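## Task

Carry plate M60 into nest OUT so its well A1 sits at the corner labelled A1. The two remaining plates must finish in the nests they started in, in either orientation. All three plates must rest flat within their nest locators, held there by nothing but the nests, not by the robot. Finally open the gripper and pull the arm away.

## Robot and tools

Robot: two Doosan M1013 arms, left_arm and right_arm, each with a Robotiq 140 two-finger gripper. These names do not describe image sides. Bases in the scene frame: left_arm at (+0.027, +0.646, 0) m, quat_wxyz (+0.996, 0, 0, +0.086); right_arm at (-0.073, -0.442, 0) m, quat_wxyz (+0.997, 0, 0, -0.071). Either arm may be parked out of the way.

Scene frame: origin on the table surface midway between the arms, +z up, +x outward over the table, left_arm on the +y side. Nests OUT and RG (RG is raised, used to put a plate down and take a new grip) lie between the arms. N1, N2, N3 and RD form an arc in front of the arms, in clockwise order seen from above. A fixed bar-code scanner beside RD reports a plate's ID once that plate lies flat in RD, A1 corner matching the A1 mark, with nothing blocking the view; a reversed plate gives no_read. Well A1 is at the labelled short end, in the corner opposite the labelled long side. Any plate may start reversed.

Gripper frame: fingers point along its +z, they open and close along its y. end_effector_position is the point between the closed pads; fingertips extend about 33 mm past it when closed, 9 mm when fully open, and move roughly 24 mm further out while closing, so keep that clearance above surfaces.

execute_actions(actions): a list of actions run in order. Each action may have "rows", "steps", "until". rows: 1 to 15 rows, each applied for one control step of 1/30 s. Every row is one flat list of 18 numbers in [-1, 1] covering both arms: left_arm dx, dy, dz, rx, ry, rz, gripper position, force_limit, speed, then the same nine for right_arm. dx..rz are an offset, not a pose: a target relative to that gripper's measured pose when the action began (for a call's first action, the last pose any result reported), expressed in the gripper's own axes. Each row is measured from that same starting pose, not added to the previous row. Scale: 1.0 equals 0.6 m of translation or 180 degrees; rx, ry, rz form a single rotation vector. Gripper position is an absolute command: +1 fully open (140 mm), about -0.8 where pads touch, -1 closes until blocked. force_limit: about 14 N at -1, 60 N at 0, 107 N at +1 (parts up to 40 mm wide). speed: about 30 mm/s at -1, 140 at 0, 250 at +1. To leave a gripper unchanged, repeat its previous three numbers; zero is a real command. steps: 1 to 450, at least the number of rows, default 15. After the final row each arm keeps heading for that row's target and grippers keep its command, so long moves need many steps; if steps run out early, send the remainder next call. until: ends the action at the first step where all conditions hold, e.g. {"scanner": {"code": "m60"}} or {"scanner": {"reads": [">=", 1]}}; numbers need a comparison (=, !=, <, <=, >, >=). It does not stop arm motion. Any out-of-range value or unknown name makes the whole call rejected. An empty actions list just returns the state and images.

Motion limits: each step the commanded pose is clipped to 70 mm and 16 degrees from the measured pose; damped IK favours position over orientation; elbows never fully straighten. Start gently: grow dx/dy/dz by about 0.01 per row (6 mm per step) rather than jumping, or a held plate may shake loose. While you compose a reply the robot keeps the last command.

Gripping: close with position -1 and confirm object_status 2. Codes: 0 moving, 1 blocked while opening, 2 blocked while closing, 3 reached target or pads met. To squeeze harder during status 2, raise force_limit and change position slightly (-1 to -0.98 or back). position_measured is in counts: 3 open, 230 pads together.

Results: per arm, end_effector_position (m), end_effector_quat_wxyz and velocities in the scene frame (printed position can be off, more at long reach); "Hand target" lines give the pose being driven toward; "pose unreachable" means the clearance check altered or blocked that arm's command; joint positions and torques; flange force (includes held weight, noisy, "no reading" possible); MOTOR HOT warnings; scanner code (lower case, never wrong) and reads (count of no_read-to-ID changes). Images come from cam_head_left, cam_head_right (fixed) and cam_left_wrist, cam_right_wrist (fisheye), each 504x504; calibration K and T_world_to_cam are given, accurate only to a few degrees and millimetres.

zoom_image(camera, region): region [x0, y0, x1, y1] in pixels of that camera's latest image, at most 504 by 504. read_manual(section): licence texts only. finished_scene(scene): closes the given scene number for good once the robot has held its last command; the goal must already be met and stable.

Avoid: anything leaving the table (ends the scene), drops, slips, slamming plates down, arms touching or pressing each other, hard pushes. Torque at a joint's load limit (waist, shoulder 323; elbow 152; forearm roll, wrist pitch, wrist roll 42.7 N m, held weight counts) or an external force of 144 N stops that arm for 10 s and skips the rest of the call. Overheated motors brake the arm. Occasional random tugs on held parts or nudges of loose items may occur.

Each tool is called as name(argument=value, ...) on one line, values as JSON.

## Session

execute_actions(actions=[])

Scene clock: 0.00 s.
left_arm: end_effector_position=(+0.3799, +0.7773, +0.3627) position_measured=3 object_status=3 end_effector_quat_wxyz=(+0.278, +0.677, +0.665, +0.151) end_effector_velocity=(-0.000, -0.000, +0.000) end_effector_angular_velocity=(-0.000, +0.000, -0.002) | right_arm: end_effector_position=(+0.4199, -0.2828, +0.3118) position_measured=3 object_status=3 end_effector_quat_wxyz=(-0.036, +0.727, -0.564, -0.391) end_effector_velocity=(+0.000, -0.000, +0.000) end_effector_angular_velocity=(+0.000, +0.000, +0.000)
Joint positions: left_arm=[ 0.553 -0.522  2.203 -0.594  1.16   0.903] | right_arm=[0.083 0.244 1.717 0.497 1.824 2.795]
Joint velocities: left_arm=[-0.001  0.    -0.     0.     0.001  0.   ] | right_arm=[ 0.     0.    -0.001 -0.     0.001  0.   ]
Joint torques (N m, as the joint torque sensors report them, + toward a larger angle): no reading
Flange force (N, the push that the arm receives, along the gripper's own x y z axes): no reading
Hand target (left_arm): +0.380, +0.777, +0.363; +0.278, +0.677, +0.665, +0.151
Hand target (right_arm): +0.420, -0.283, +0.312; -0.036, +0.727, -0.564, -0.391
scanner: code=no_read reads=0

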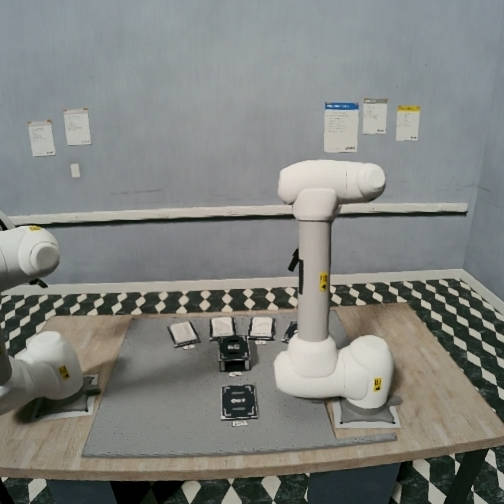

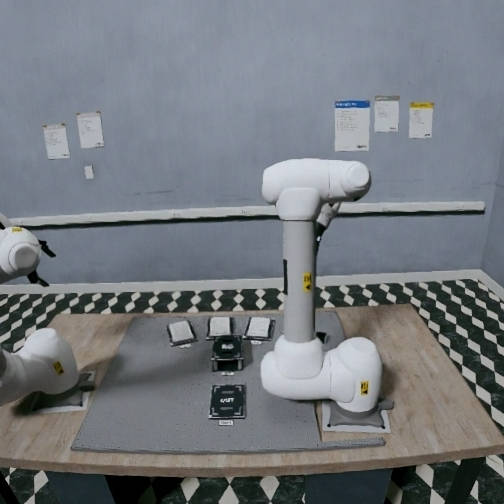

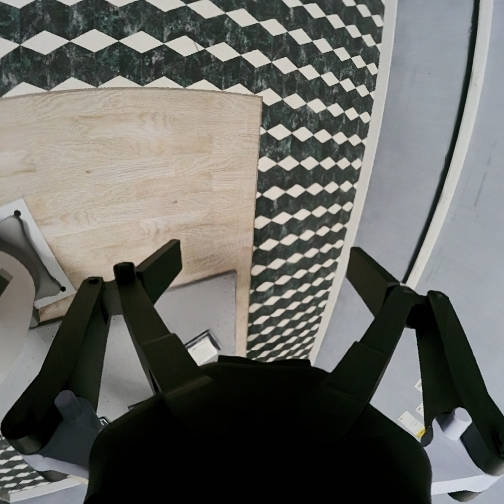

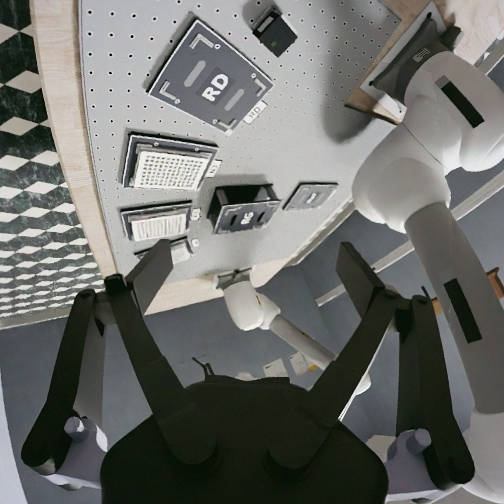

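zoom_image(camera="cam_head_left", region=[150, 300, 330, 440])

zoom_image(camera="cam_right_wrist", region=[100, 0, 350, 280])

Region (150, 300, 330, 440) of cam_head_left's 504x504 image, scaled by 2.800, with more detail than that image has.

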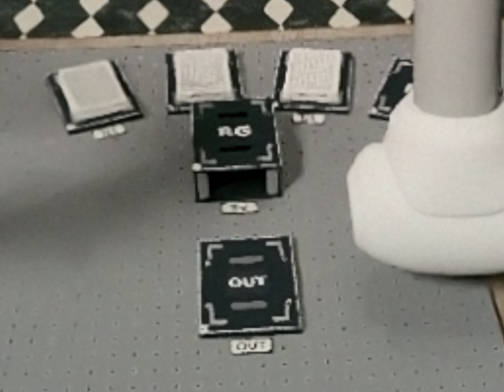

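Region (100, 0, 350, 280) of cam_right_wrist's 504x504 image, scaled by 1.800, with more detail than that image has; it fills the left 450 columns of this view, and the rest is white.

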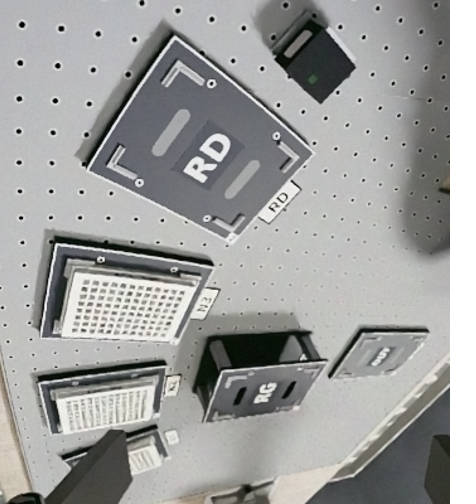

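zoom_image(camera="cam_right_wrist", region=[115, 125, 235, 245])

zoom_image(camera="cam_head_left", region=[160, 310, 290, 355])

Region (115, 125, 235, 245) of cam_right_wrist's 504x504 image, scaled by 4.200, with more detail than that image has.

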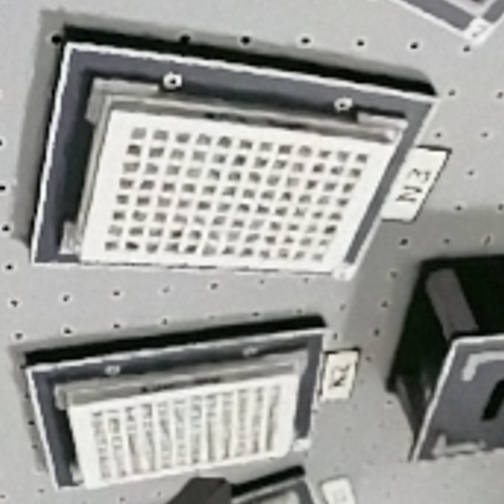

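Region (160, 310, 290, 355) of cam_head_left's 504x504 image, scaled by 3.877, with more detail than that image has; it fills the top 174 rows of this view, and the rest is white.

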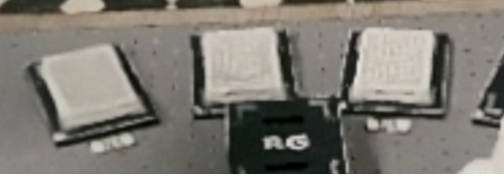

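execute_actions(actions=[{"rows":[[0,0,0,0,0,0,1,0,0,0.003,-0.03,0.05,0.02,-0.005,0,1,0,0],[0,0,0,0,0,0,1,0,0,0.006,-0.06,0.1,0.045,-0.01,0,1,0,0],[0,0,0,0,0,0,1,0,0,0.023,-0.237,0.382,0.179,-0.0455,0.007,1,0,0]],"steps":40}])

Scene clock: 3.40 s.
left_arm: end_effector_position=(+0.3799, +0.7773, +0.3627) position_measured=3 object_status=3 end_effector_quat_wxyz=(+0.278, +0.677, +0.665, +0.151) end_effector_velocity=(-0.000, +0.000, -0.001) end_effector_angular_velocity=(+0.001, +0.000, -0.000) | right_arm: end_effector_position=(+0.4211, -0.1293, +0.0894) position_measured=3 object_status=3 end_effector_quat_wxyz=(-0.272, +0.652, -0.654, -0.270) end_effector_velocity=(+0.001, -0.000, +0.001) end_effector_angular_velocity=(+0.000, -0.002, +0.000)
Joint positions: left_arm=[ 0.553 -0.522  2.203 -0.594  1.16   0.903] | right_arm=[0.228 0.231 2.222 1.057 0.944 2.464]
Joint velocities: left_arm=[ 0.    -0.     0.001  0.001 -0.001  0.001] | right_arm=[-0.    -0.    -0.002  0.     0.    -0.001]
Joint torques (N m, as the joint torque sensors report them, + toward a larger angle): left_arm=[ -2.08   8.06 -41.45   2.24  -0.56   0.01] | right_arm=[ -3.2  -47.79 -27.36   2.18   1.21  -0.16]
Flange force (N, the push that the arm receives, along the gripper's own x y z axes): left_arm=[8.7 -2.2 -3.8] | right_arm=[-11.5 3.7 -2.4]
Hand target (left_arm): +0.380, +0.777, +0.363; +0.278, +0.677, +0.665, +0.151
Hand target (right_arm): +0.421, -0.129, +0.089; -0.272, +0.652, -0.654, -0.270
Off the commanded pose (left_arm): 0.000 m, 0 deg.
Off the commanded pose (right_arm): 0.001 m, 0 deg.
scanner: code=no_read reads=0
camera_calibration (this result's frames):
cam_left_wrist: T_world_to_cam=[[0.845118, 0.0558562, 0.531653, -0.546153], [-0.22563, -0.864331, 0.44947, 0.602599], [0.48463, -0.499812, -0.717859, 0.642596], [0, 0, 0, 1]] pos_world=[0.286107, 0.872528, 0.480807]
cam_right_wrist: T_world_to_cam=[[-0.998289, 0.0138017, -0.0568158, 0.432449], [-0.048726, 0.340698, 0.938909, -0.0102582], [0.0323156, 0.940071, -0.339443, 0.322465], [0, 0, 0, 1]] pos_world=[0.420789, -0.305614, 0.14366]

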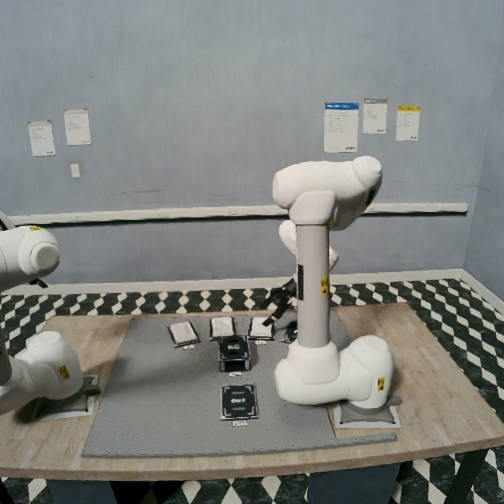

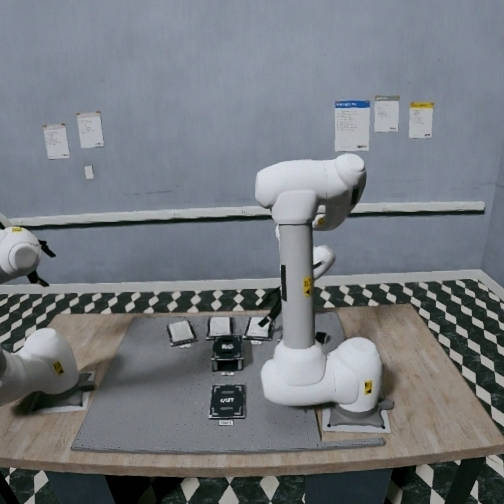

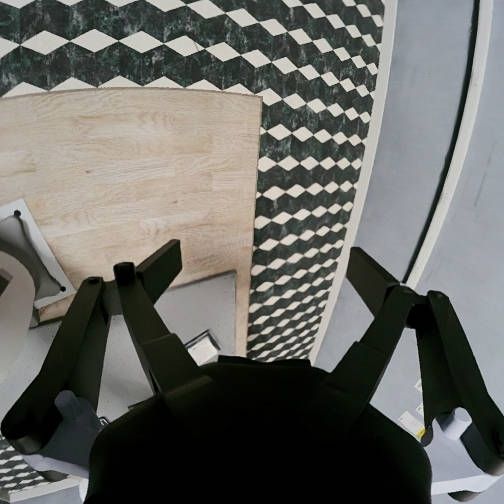

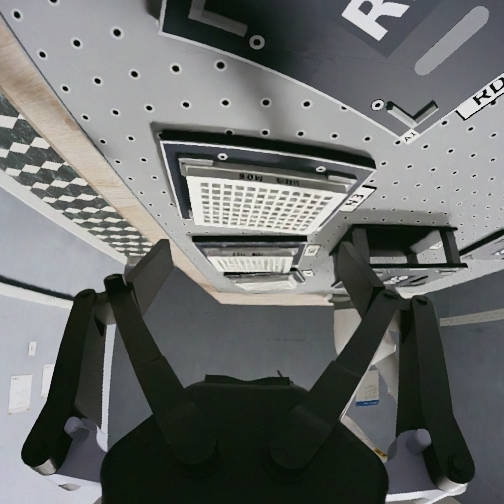

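zoom_image(camera="cam_right_wrist", region=[220, 160, 320, 200])

zoom_image(camera="cam_right_wrist", region=[200, 235, 320, 295])

Region (220, 160, 320, 200) of cam_right_wrist's 504x504 image, scaled by 5.040, with more detail than that image has; it fills the top 202 rows of this view, and the rest is white.

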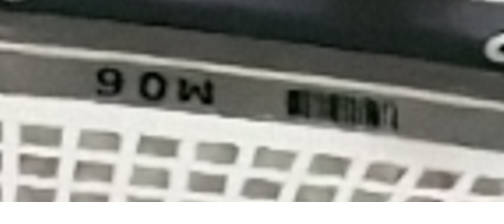

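Region (200, 235, 320, 295) of cam_right_wrist's 504x504 image, scaled by 4.200, with more detail than that image has.

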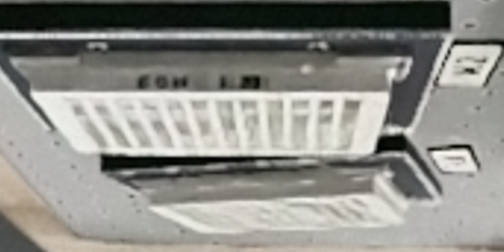

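execute_actions(actions=[{"rows":[[0,0,0,0,0,0,1,0,0,-0.02,0,0.02,0,0,0,1,0,0],[0,0,0,0,0,0,1,0,0,-0.05,0,0.05,0,0,0,1,0,0],[0,0,0,0,0,0,1,0,0,-0.19,-0.02,0.19,0,0,0,1,0,0]],"steps":26}])

zoom_image(camera="cam_right_wrist", region=[190, 150, 350, 290])

Scene clock: 4.70 s.
left_arm: end_effector_position=(+0.3799, +0.7773, +0.3627) position_measured=3 object_status=3 end_effector_quat_wxyz=(+0.278, +0.677, +0.665, +0.151) end_effector_velocity=(+0.000, -0.000, +0.000) end_effector_angular_velocity=(+0.000, -0.000, -0.001) | right_arm: end_effector_position=(+0.4335, +0.0318, +0.0894) position_measured=3 object_status=3 end_effector_quat_wxyz=(-0.272, +0.652, -0.654, -0.270) end_effector_velocity=(+0.000, +0.000, +0.000) end_effector_angular_velocity=(-0.000, -0.000, -0.000)
Joint positions: left_arm=[ 0.553 -0.522  2.203 -0.594  1.16   0.903] | right_arm=[0.521 0.307 2.112 1.183 0.788 2.613]
Joint velocities: left_arm=[-0.    -0.    -0.    -0.     0.001  0.   ] | right_arm=[ 0.    -0.    -0.001 -0.001 -0.     0.001]
Joint torques (N m, as the joint torque sensors report them, + toward a larger angle): left_arm=[ -3.16   8.57 -41.01   2.12  -0.49   0.1 ] | right_arm=[ -4.14 -56.14 -28.88   2.09   0.47   0.19]
Flange force (N, the push that the arm receives, along the gripper's own x y z axes): left_arm=[10.6 -3.9 -6.7] | right_arm=[-10.6 5.8 -3.8]
Hand target (left_arm): +0.380, +0.777, +0.363; +0.278, +0.677, +0.665, +0.151
Hand target (right_arm): +0.433, +0.032, +0.089; -0.272, +0.652, -0.654, -0.270
Off the commanded pose (left_arm): 0.000 m, 0 deg.
Off the commanded pose (right_arm): 0.000 m, 0 deg.
scanner: code=no_read reads=0
camera_calibration (this result's frames):
cam_left_wrist: T_world_to_cam=[[0.845118, 0.0558564, 0.531653, -0.546153], [-0.22563, -0.864331, 0.449471, 0.602598], [0.48463, -0.499813, -0.717859, 0.642596], [0, 0, 0, 1]] pos_world=[0.286107, 0.872528, 0.480807]
cam_right_wrist: T_world_to_cam=[[-0.998312, 0.0137228, -0.0564276, 0.442528], [-0.0483857, 0.340759, 0.938905, -0.0646851], [0.0321126, 0.940051, -0.33952, 0.170703], [0, 0, 0, 1]] pos_world=[0.433169, -0.1445, 0.143661]

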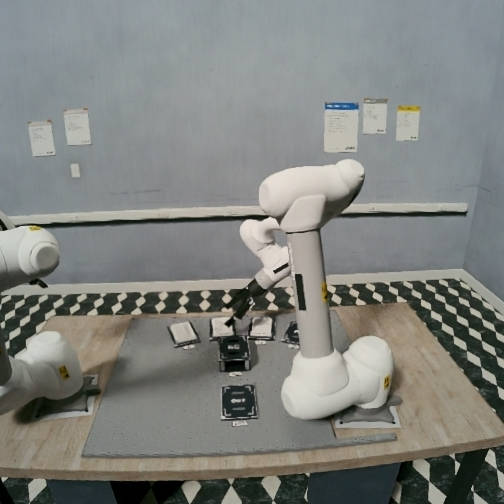

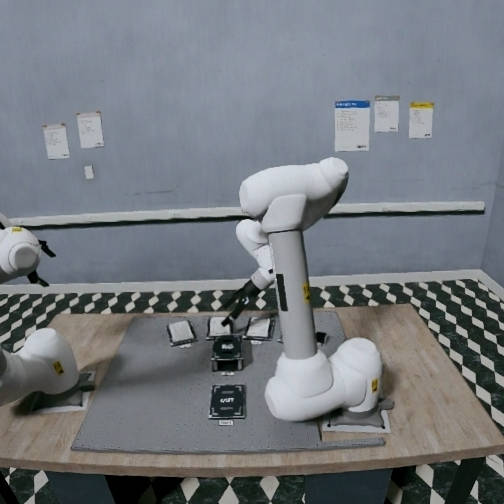

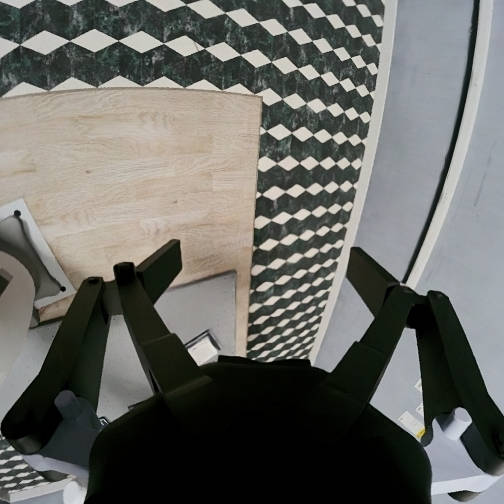

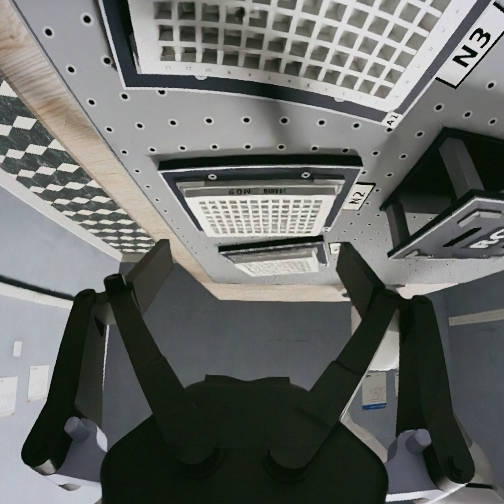

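Region (190, 150, 350, 290) of cam_right_wrist's 504x504 image, scaled by 3.150, with more detail than that image has; it fills the top 441 rows of this view, and the rest is white.

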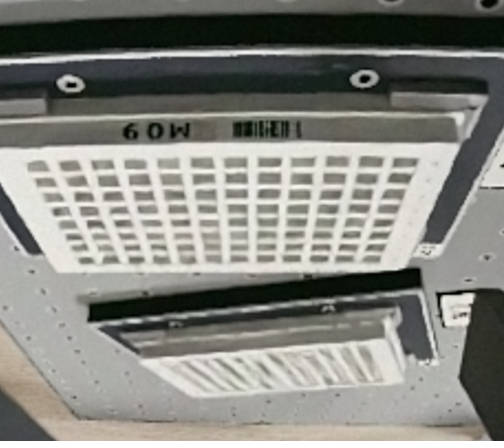

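execute_actions(actions=[{"rows":[[0,0,0,0,0,0,1,0,0,-0.03,0.005,0.0,0.01,0.02,0.03,1,0,0],[0,0,0,0,0,0,1,0,0,-0.07,0.01,0.01,0.03,0.04,0.07,1,0,0],[0,0,0,0,0,0,1,0,0,-0.305,0.0725,0.138,0.152,0.218,0.368,1,0,0]],"steps":50}])

Scene clock: 7.63 s.
left_arm: end_effector_position=(+0.3799, +0.7773, +0.3627) position_measured=3 object_status=3 end_effector_quat_wxyz=(+0.278, +0.677, +0.665, +0.151) end_effector_velocity=(-0.000, -0.000, -0.000) end_effector_angular_velocity=(+0.000, +0.001, -0.002) | right_arm: end_effector_position=(+0.3920, +0.2164, +0.1622) position_measured=3 object_status=3 end_effector_quat_wxyz=(+0.015, -0.175, +0.984, +0.020) end_effector_velocity=(-0.030, +0.033, -0.021) end_effector_angular_velocity=(-0.707, +0.260, -0.184)
Joint positions: left_arm=[ 0.553 -0.522  2.203 -0.594  1.16   0.903] | right_arm=[1.051 0.455 1.511 0.01  1.126 5.265]
Joint velocities: left_arm=[-0.     0.     0.     0.     0.001  0.001] | right_arm=[ 0.156  0.38  -0.564 -0.276  0.897  0.455]
Joint torques (N m, as the joint torque sensors report them, + toward a larger angle): left_arm=[ -3.24   8.92 -40.9    1.96  -0.52   0.11] | right_arm=[ -6.75 -83.19 -33.13   3.62  -0.23   0.44]
Flange force (N, the push that the arm receives, along the gripper's own x y z axes): left_arm=[9.9 -4.1 -7.3] | right_arm=[4.8 -1.1 -6.7]
Hand target (left_arm): +0.380, +0.777, +0.363; +0.278, +0.677, +0.665, +0.151
Hand target (right_arm): +0.390, +0.219, +0.160; +0.002, -0.171, +0.985, +0.001
Off the commanded pose (left_arm): 0.000 m, 0 deg.
Off the commanded pose (right_arm): 0.004 m, 3 deg.
scanner: code=no_read reads=0
camera_calibration (this result's frames):
cam_left_wrist: T_world_to_cam=[[0.845118, 0.0558563, 0.531653, -0.546154], [-0.22563, -0.864331, 0.44947, 0.602599], [0.48463, -0.499812, -0.717859, 0.642596], [0, 0, 0, 1]] pos_world=[0.286107, 0.872528, 0.480807]
cam_right_wrist: T_world_to_cam=[[-0.373903, 0.927382, -0.0126218, -0.0468829], [0.822957, 0.338015, 0.456604, -0.460658], [0.427713, 0.160338, -0.889581, 0.126086], [0, 0, 0, 1]] pos_world=[0.307643, 0.178971, 0.32191]

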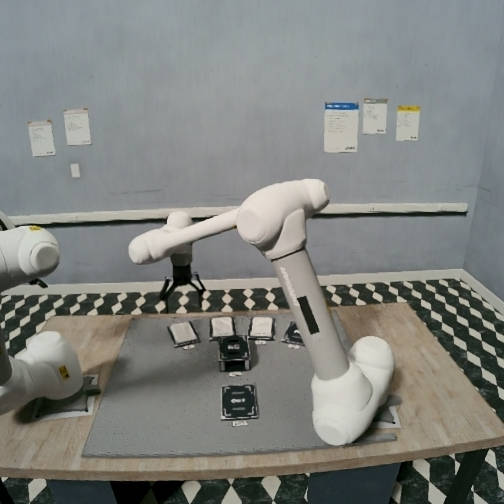

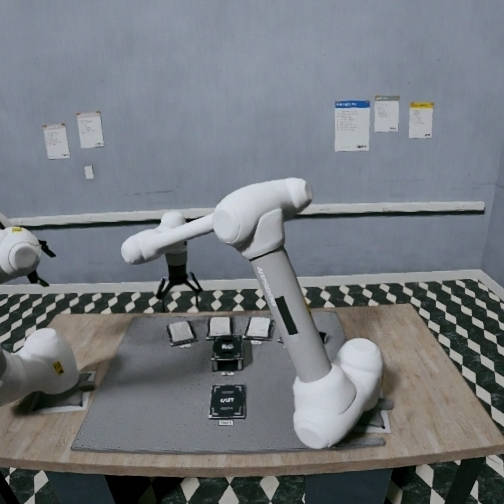

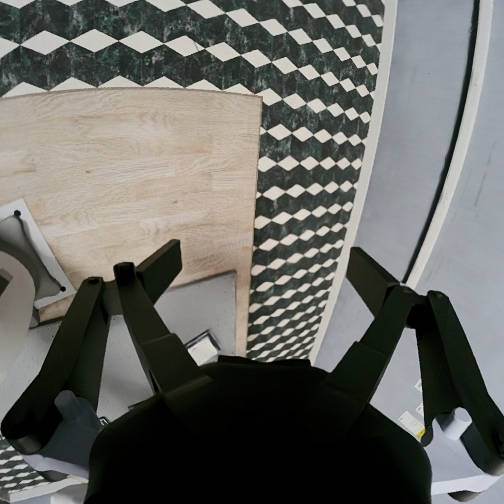

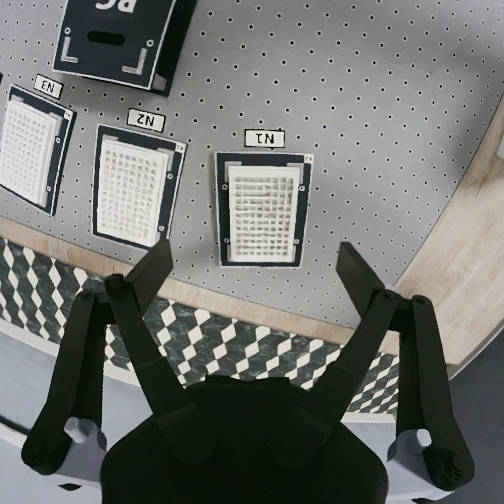

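execute_actions(actions=[])

zoom_image(camera="cam_right_wrist", region=[180, 130, 340, 290])

Scene clock: 7.87 s.
left_arm: end_effector_position=(+0.3799, +0.7773, +0.3627) position_measured=3 object_status=3 end_effector_quat_wxyz=(+0.278, +0.677, +0.665, +0.151) end_effector_velocity=(-0.000, -0.000, -0.001) end_effector_angular_velocity=(-0.001, +0.001, -0.001) | right_arm: end_effector_position=(+0.3899, +0.2188, +0.1603) position_measured=3 object_status=3 end_effector_quat_wxyz=(+0.002, -0.171, +0.985, +0.001) end_effector_velocity=(-0.000, +0.000, -0.001) end_effector_angular_velocity=(-0.002, +0.001, -0.001)
Joint positions: left_arm=[ 0.553 -0.522  2.203 -0.594  1.16   0.903] | right_arm=[ 1.059  0.479  1.476 -0.001  1.181  5.286]
Joint velocities: left_arm=[ 0.    -0.     0.001  0.     0.001  0.   ] | right_arm=[ 0.     0.002 -0.001 -0.     0.002  0.002]
Joint torques (N m, as the joint torque sensors report them, + toward a larger angle): left_arm=[ -2.69   8.07 -41.13   2.2   -0.42  -0.05] | right_arm=[ -2.29 -80.95 -34.37   4.2    0.18  -0.52]
Flange force (N, the push that the arm receives, along the gripper's own x y z axes): left_arm=[10.4 -2.7 -5.1] | right_arm=[0.8 3.8 -7.2]
Hand target (left_arm): +0.380, +0.777, +0.363; +0.278, +0.677, +0.665, +0.151
Hand target (right_arm): +0.390, +0.219, +0.160; +0.002, -0.171, +0.985, +0.001
Off the commanded pose (left_arm): 0.000 m, 0 deg.
Off the commanded pose (right_arm): 0.001 m, 0 deg.
scanner: code=no_read reads=0
camera_calibration (this result's frames):
cam_left_wrist: T_world_to_cam=[[0.845118, 0.0558562, 0.531653, -0.546153], [-0.22563, -0.864331, 0.44947, 0.602599], [0.48463, -0.499812, -0.717859, 0.642596], [0, 0, 0, 1]] pos_world=[0.286107, 0.872528, 0.480807]
cam_right_wrist: T_world_to_cam=[[-0.366449, 0.929406, -0.0438121, -0.0482263], [0.834323, 0.349073, 0.426676, -0.460959], [0.411849, 0.119802, -0.903343, 0.142178], [0, 0, 0, 1]] pos_world=[0.30836, 0.188697, 0.323003]

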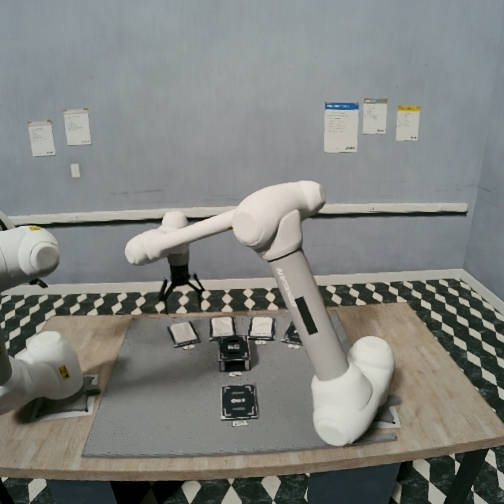

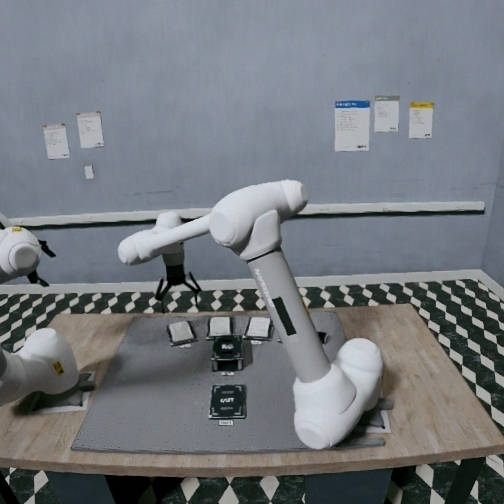

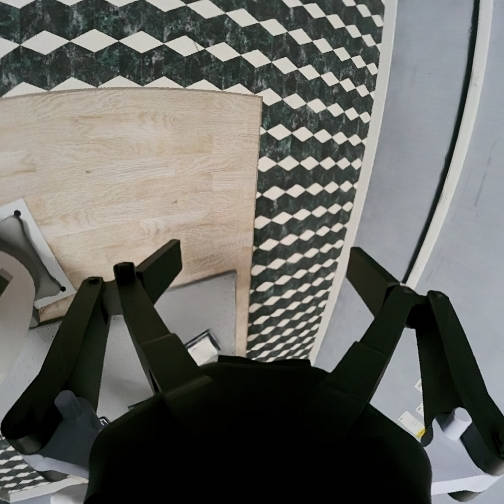

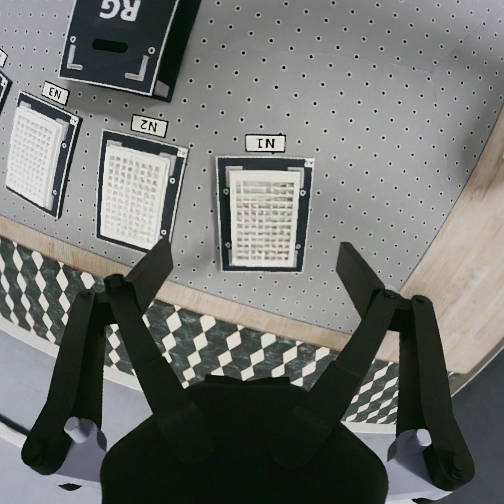

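Region (180, 130, 340, 290) of cam_right_wrist's 504x504 image, scaled by 3.150, with more detail than that image has.

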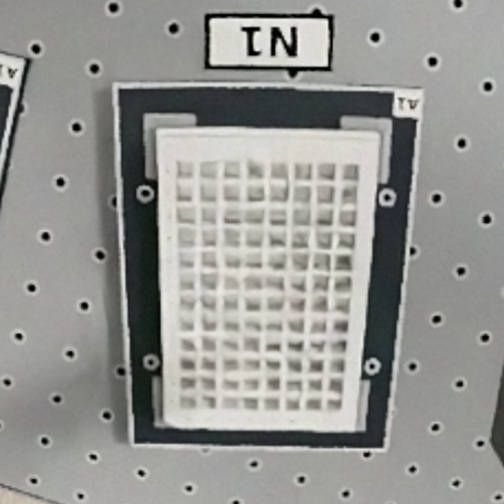

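execute_actions(actions=[{"rows":[[0,0,0,0,0,0,1,0,0,-0.003,0.002,0.02,0,0,0,0.55,0,0],[0,0,0,0,0,0,1,0,0,-0.006,0.004,0.05,0,0,0,0.55,0,0],[0,0,0,0,0,0,1,0,0,-0.0135,0.01,0.125,0,0,-0.0095,0.55,0,0]],"steps":24}])

zoom_image(camera="cam_right_wrist", region=[160, 140, 360, 340])

Scene clock: 9.40 s.
left_arm: end_effector_position=(+0.3799, +0.7773, +0.3627) position_measured=3 object_status=3 end_effector_quat_wxyz=(+0.278, +0.677, +0.665, +0.151) end_effector_velocity=(+0.000, +0.001, +0.000) end_effector_angular_velocity=(-0.001, +0.000, +0.004) | right_arm: end_effector_position=(+0.3960, +0.2275, +0.0854) position_measured=59 object_status=3 end_effector_quat_wxyz=(+0.002, -0.186, +0.983, +0.001) end_effector_velocity=(-0.000, -0.000, -0.000) end_effector_angular_velocity=(-0.001, +0.001, -0.000)
Joint positions: left_arm=[ 0.553 -0.522  2.203 -0.594  1.16   0.903] | right_arm=[ 1.06   0.546  1.517 -0.001  1.073  5.257]
Joint velocities: left_arm=[ 0.001  0.    -0.001  0.    -0.001 -0.003] | right_arm=[-0.    -0.     0.001  0.     0.     0.   ]
Joint torques (N m, as the joint torque sensors report them, + toward a larger angle): left_arm=[ -3.36   6.94 -41.13   2.2   -0.33   0.12] | right_arm=[ -1.42 -87.25 -34.37   3.9   -0.24   0.11]
Flange force (N, the push that the arm receives, along the gripper's own x y z axes): left_arm=[13.7 -2.6 -5.4] | right_arm=[0.0 1.9 -4.7]
Hand target (left_arm): +0.380, +0.777, +0.363; +0.278, +0.677, +0.665, +0.151
Hand target (right_arm): +0.396, +0.227, +0.085; +0.002, -0.186, +0.983, +0.001
Off the commanded pose (left_arm): 0.000 m, 0 deg.
Off the commanded pose (right_arm): 0.000 m, 0 deg.
scanner: code=no_read reads=0
camera_calibration (this result's frames):
cam_left_wrist: T_world_to_cam=[[0.845119, 0.0558564, 0.531653, -0.546153], [-0.22563, -0.864331, 0.449471, 0.602598], [0.48463, -0.499813, -0.717859, 0.642596], [0, 0, 0, 1]] pos_world=[0.286107, 0.872528, 0.480807]
cam_right_wrist: T_world_to_cam=[[-0.393932, 0.918085, -0.0440219, -0.0439182], [0.8235, 0.37381, 0.426748, -0.438418], [0.408247, 0.131857, -0.903299, 0.0696483], [0, 0, 0, 1]] pos_world=[0.315303, 0.195022, 0.248074]

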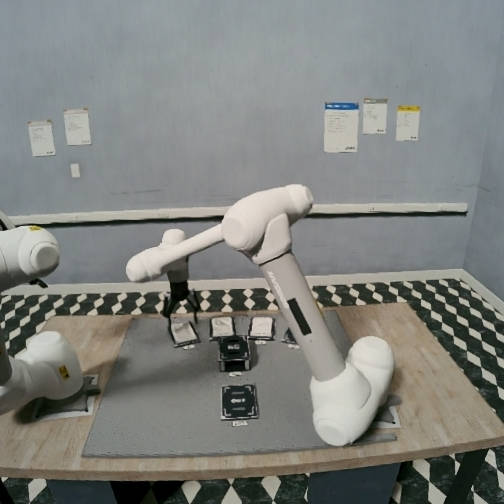

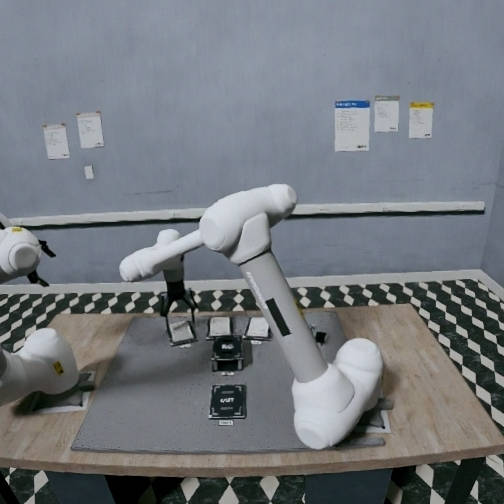

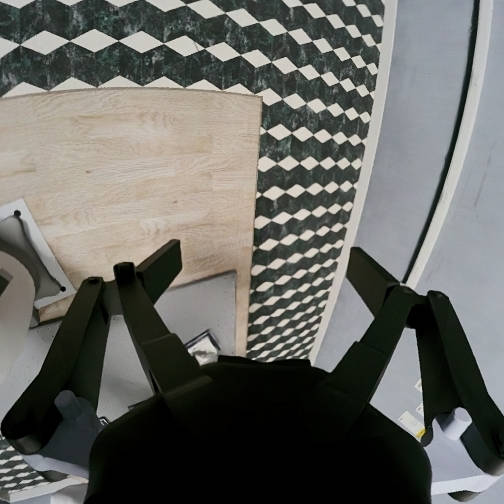

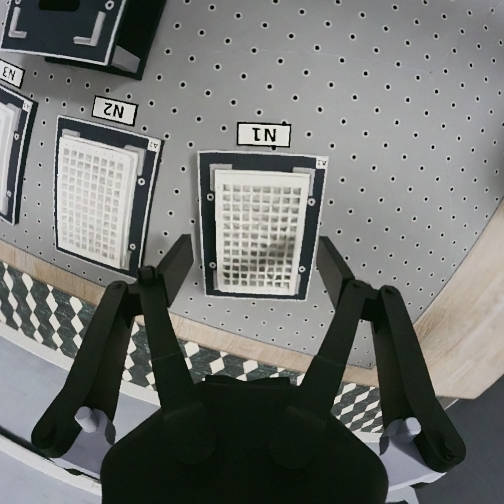

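Region (160, 140, 360, 340) of cam_right_wrist's 504x504 image, scaled by 2.520, with more detail than that image has.

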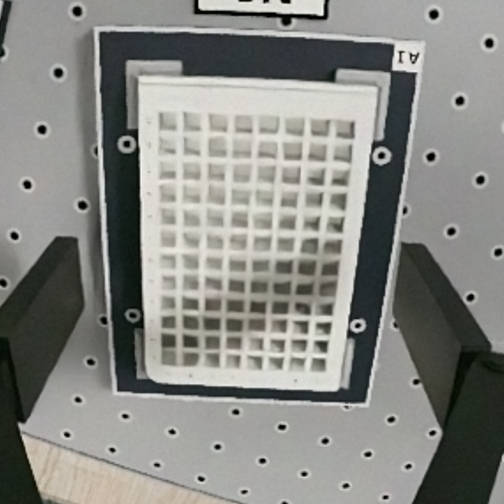

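execute_actions(actions=[{"rows":[[0,0,0,0,0,0,1,0,0,0,0.003,0.01,0,0,0,0.55,0,0],[0,0,0,0,0,0,1,0,0,0,0.0075,0.045,0,0,0.006,0.55,0,0]],"steps":18}])

zoom_image(camera="cam_right_wrist", region=[160, 140, 360, 340])

Scene clock: 11.10 s.
left_arm: end_effector_position=(+0.3799, +0.7773, +0.3627) position_measured=3 object_status=3 end_effector_quat_wxyz=(+0.278, +0.677, +0.665, +0.151) end_effector_velocity=(+0.000, +0.001, +0.000) end_effector_angular_velocity=(+0.000, -0.001, +0.002) | right_arm: end_effector_position=(+0.3945, +0.2318, +0.0584) position_measured=59 object_status=3 end_effector_quat_wxyz=(+0.002, -0.177, +0.984, +0.001) end_effector_velocity=(+0.001, +0.001, +0.001) end_effector_angular_velocity=(+0.002, -0.001, +0.001)
Joint positions: left_arm=[ 0.553 -0.522  2.203 -0.594  1.16   0.903] | right_arm=[ 1.065  0.571  1.53  -0.001  1.034  5.281]
Joint velocities: left_arm=[ 0.     0.    -0.    -0.    -0.001 -0.001] | right_arm=[ 0.     0.    -0.001 -0.    -0.001 -0.001]
Joint torques (N m, as the joint torque sensors report them, + toward a larger angle): left_arm=[ -2.52   8.03 -41.41   2.19  -0.42   0.16] | right_arm=[ -0.58 -87.57 -31.82   3.78  -0.18   0.02]
Flange force (N, the push that the arm receives, along the gripper's own x y z axes): left_arm=[9.4 -2.3 -4.4] | right_arm=[-2.8 2.9 -6.8]
Hand target (left_arm): +0.380, +0.777, +0.363; +0.278, +0.677, +0.665, +0.151
Hand target (right_arm): +0.395, +0.232, +0.058; +0.002, -0.177, +0.984, +0.001
Off the commanded pose (left_arm): 0.000 m, 0 deg.
Off the commanded pose (right_arm): 0.000 m, 0 deg.
scanner: code=no_read reads=0
camera_calibration (this result's frames):
cam_left_wrist: T_world_to_cam=[[0.845119, 0.0558565, 0.531653, -0.546154], [-0.22563, -0.864331, 0.449471, 0.602599], [0.48463, -0.499813, -0.717859, 0.642596], [0, 0, 0, 1]] pos_world=[0.286107, 0.872528, 0.480807]
cam_right_wrist: T_world_to_cam=[[-0.376511, 0.92537, -0.0439402, -0.058195], [0.830443, 0.35815, 0.426724, -0.426393], [0.410614, 0.124176, -0.903314, 0.0461556], [0, 0, 0, 1]] pos_world=[0.313232, 0.200833, 0.221088]

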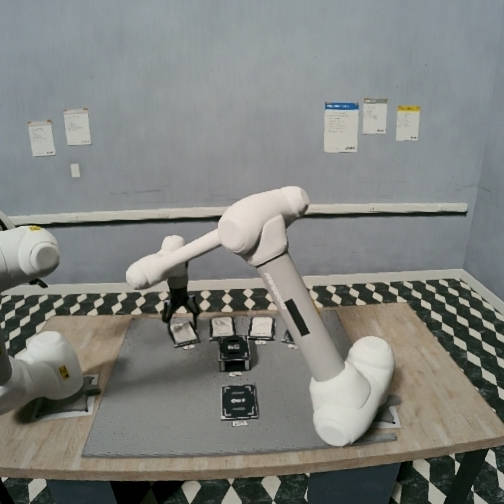

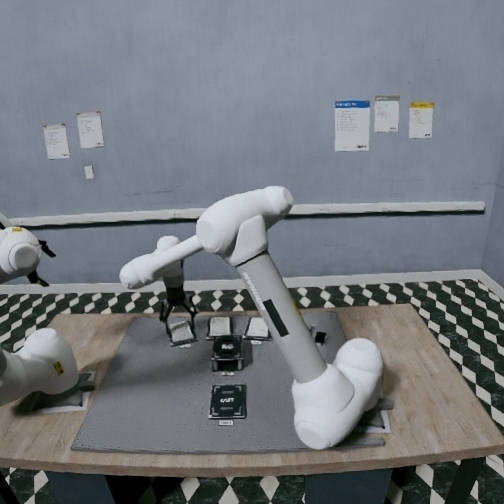

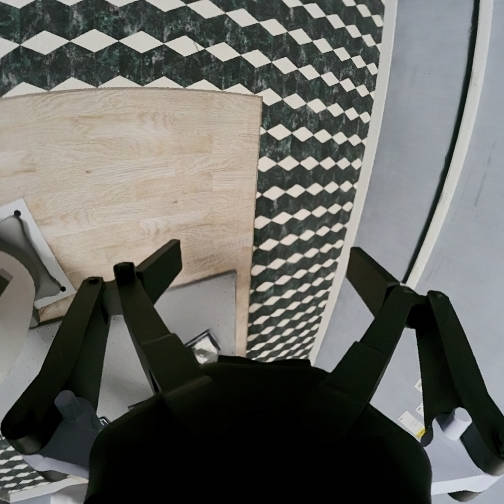

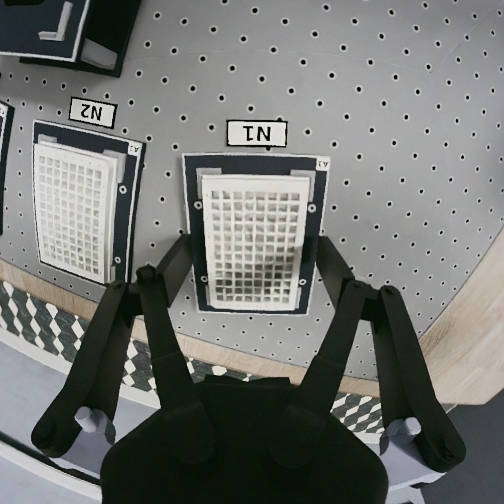

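Region (160, 140, 360, 340) of cam_right_wrist's 504x504 image, scaled by 2.520, with more detail than that image has.

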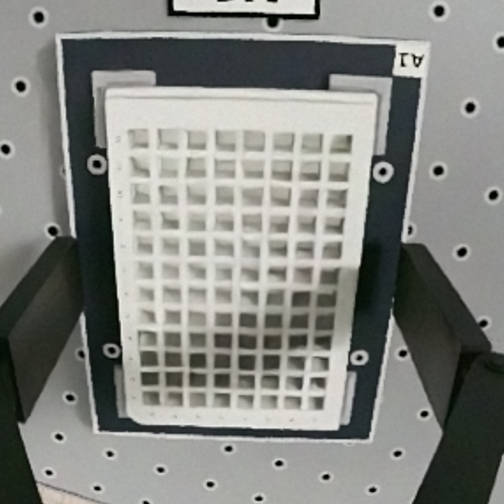

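execute_actions(actions=[{"rows":[[0,0,0,0,0,0,1,0,0,-0.004,0,0.014,0,0,0,0.4,0,-0.5]],"steps":14},{"rows":[[0,0,0,0,0,0,1,0,0,0,0,0,0,0,0,-1,-0.3,-0.7]],"steps":20}])

zoom_image(camera="cam_right_wrist", region=[160, 140, 360, 340])

zoom_image(camera="cam_head_left", region=[150, 290, 220, 360])

Scene clock: 24.13 s.
left_arm: end_effector_position=(+0.3799, +0.7773, +0.3627) position_measured=3 object_status=3 end_effector_quat_wxyz=(+0.278, +0.677, +0.665, +0.151) end_effector_velocity=(+0.000, +0.001, +0.000) end_effector_angular_velocity=(-0.001, -0.000, +0.003) | right_arm: end_effector_position=(+0.3972, +0.2328, +0.0521) position_measured=103 object_status=2 end_effector_quat_wxyz=(+0.003, -0.177, +0.984, +0.002) end_effector_velocity=(-0.001, -0.001, -0.001) end_effector_angular_velocity=(-0.001, +0.001, -0.001)
Joint positions: left_arm=[ 0.553 -0.522  2.203 -0.594  1.16   0.903] | right_arm=[ 1.063  0.58   1.529 -0.002  1.026  5.279]
Joint velocities: left_arm=[ 0.001  0.    -0.    -0.    -0.001 -0.002] | right_arm=[ 0.     0.     0.002  0.    -0.     0.001]
Joint torques (N m, as the joint torque sensors report them, + toward a larger angle): left_arm=[ -3.12   8.19 -41.22   2.09  -0.46   0.1 ] | right_arm=[ 12.01 -66.34 -25.09   7.97  -1.9   -0.25]
Flange force (N, the push that the arm receives, along the gripper's own x y z axes): left_arm=[11.0 -3.7 -6.2] | right_arm=[-0.3 -17.3 -31.4]
Flange force at the end of the 1st action (N, along the gripper's axes at the end of the call): left_arm=[15.3 -4.0 -6.8] | right_arm=[0.3 4.3 -5.0]
Hand target (left_arm): +0.380, +0.777, +0.363; +0.278, +0.677, +0.665, +0.151
Hand target (right_arm): +0.397, +0.233, +0.052; +0.003, -0.177, +0.984, +0.002
Off the commanded pose (left_arm): 0.000 m, 0 deg.
Off the commanded pose (right_arm): 0.002 m, 0 deg.
FORCE FAULT: contact force on the right arm reached its limit, and that arm stopped for 10 seconds. The contact can be on any part of that arm, not only on its tool. That arm's remaining commands of this call were not run. That arm holds still and accepts commands again. Move the arm away from the contact; if what it grips holds it there, let go first. Pushing or pulling that hard again can fault the arm again.
scanner: code=no_read reads=0
camera_calibration (this result's frames):
cam_left_wrist: T_world_to_cam=[[0.845119, 0.0558563, 0.531653, -0.546153], [-0.22563, -0.864331, 0.44947, 0.602599], [0.48463, -0.499812, -0.717859, 0.642596], [0, 0, 0, 1]] pos_world=[0.286107, 0.872528, 0.480807]
cam_right_wrist: T_world_to_cam=[[-0.376434, 0.925407, -0.0438053, -0.0584804], [0.830201, 0.357936, 0.427374, -0.426242], [0.411175, 0.124511, -0.903013, 0.0388598], [0, 0, 0, 1]] pos_world=[0.315874, 0.201847, 0.214694]

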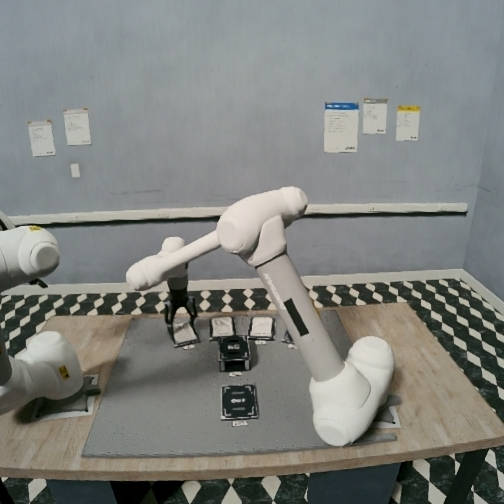

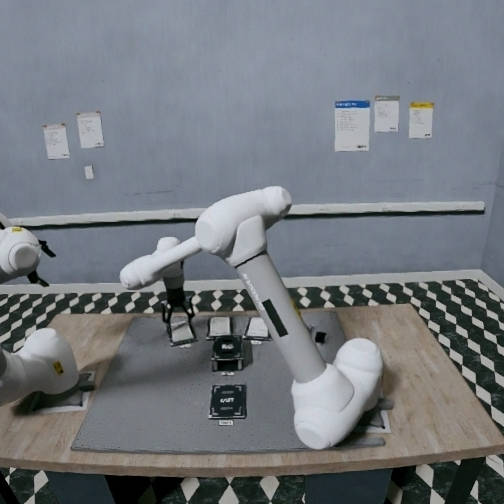

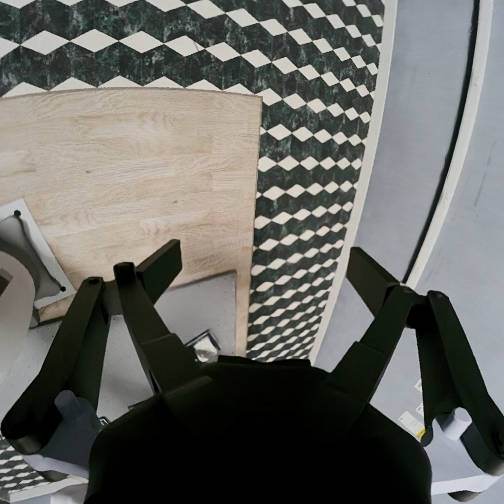

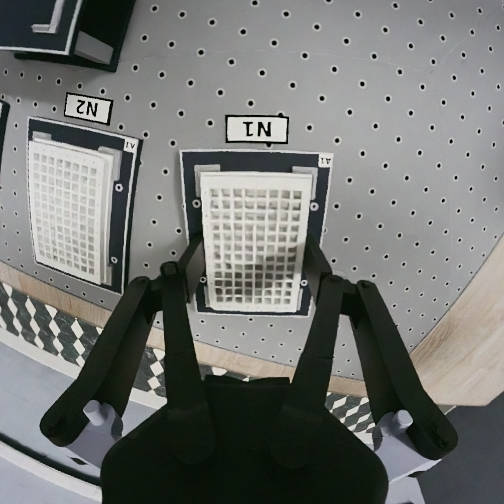

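Region (160, 140, 360, 340) of cam_right_wrist's 504x504 image, scaled by 2.520, with more detail than that image has.

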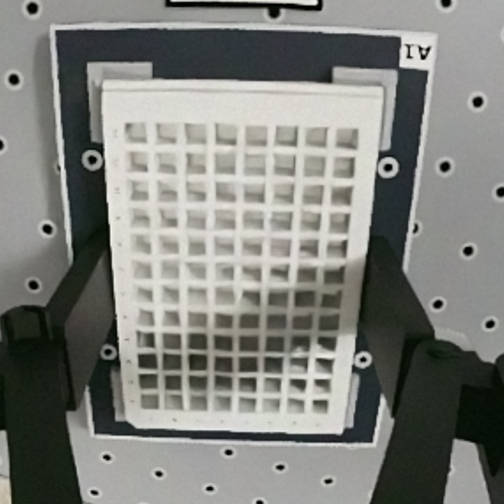

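Region (150, 290, 220, 360) of cam_head_left's 504x504 image, scaled by 7.200, with more detail than that image has.

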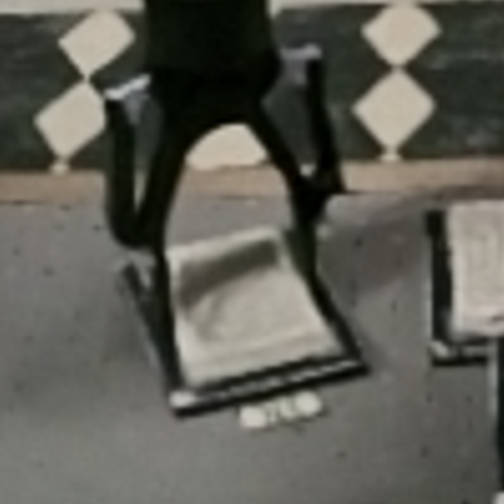

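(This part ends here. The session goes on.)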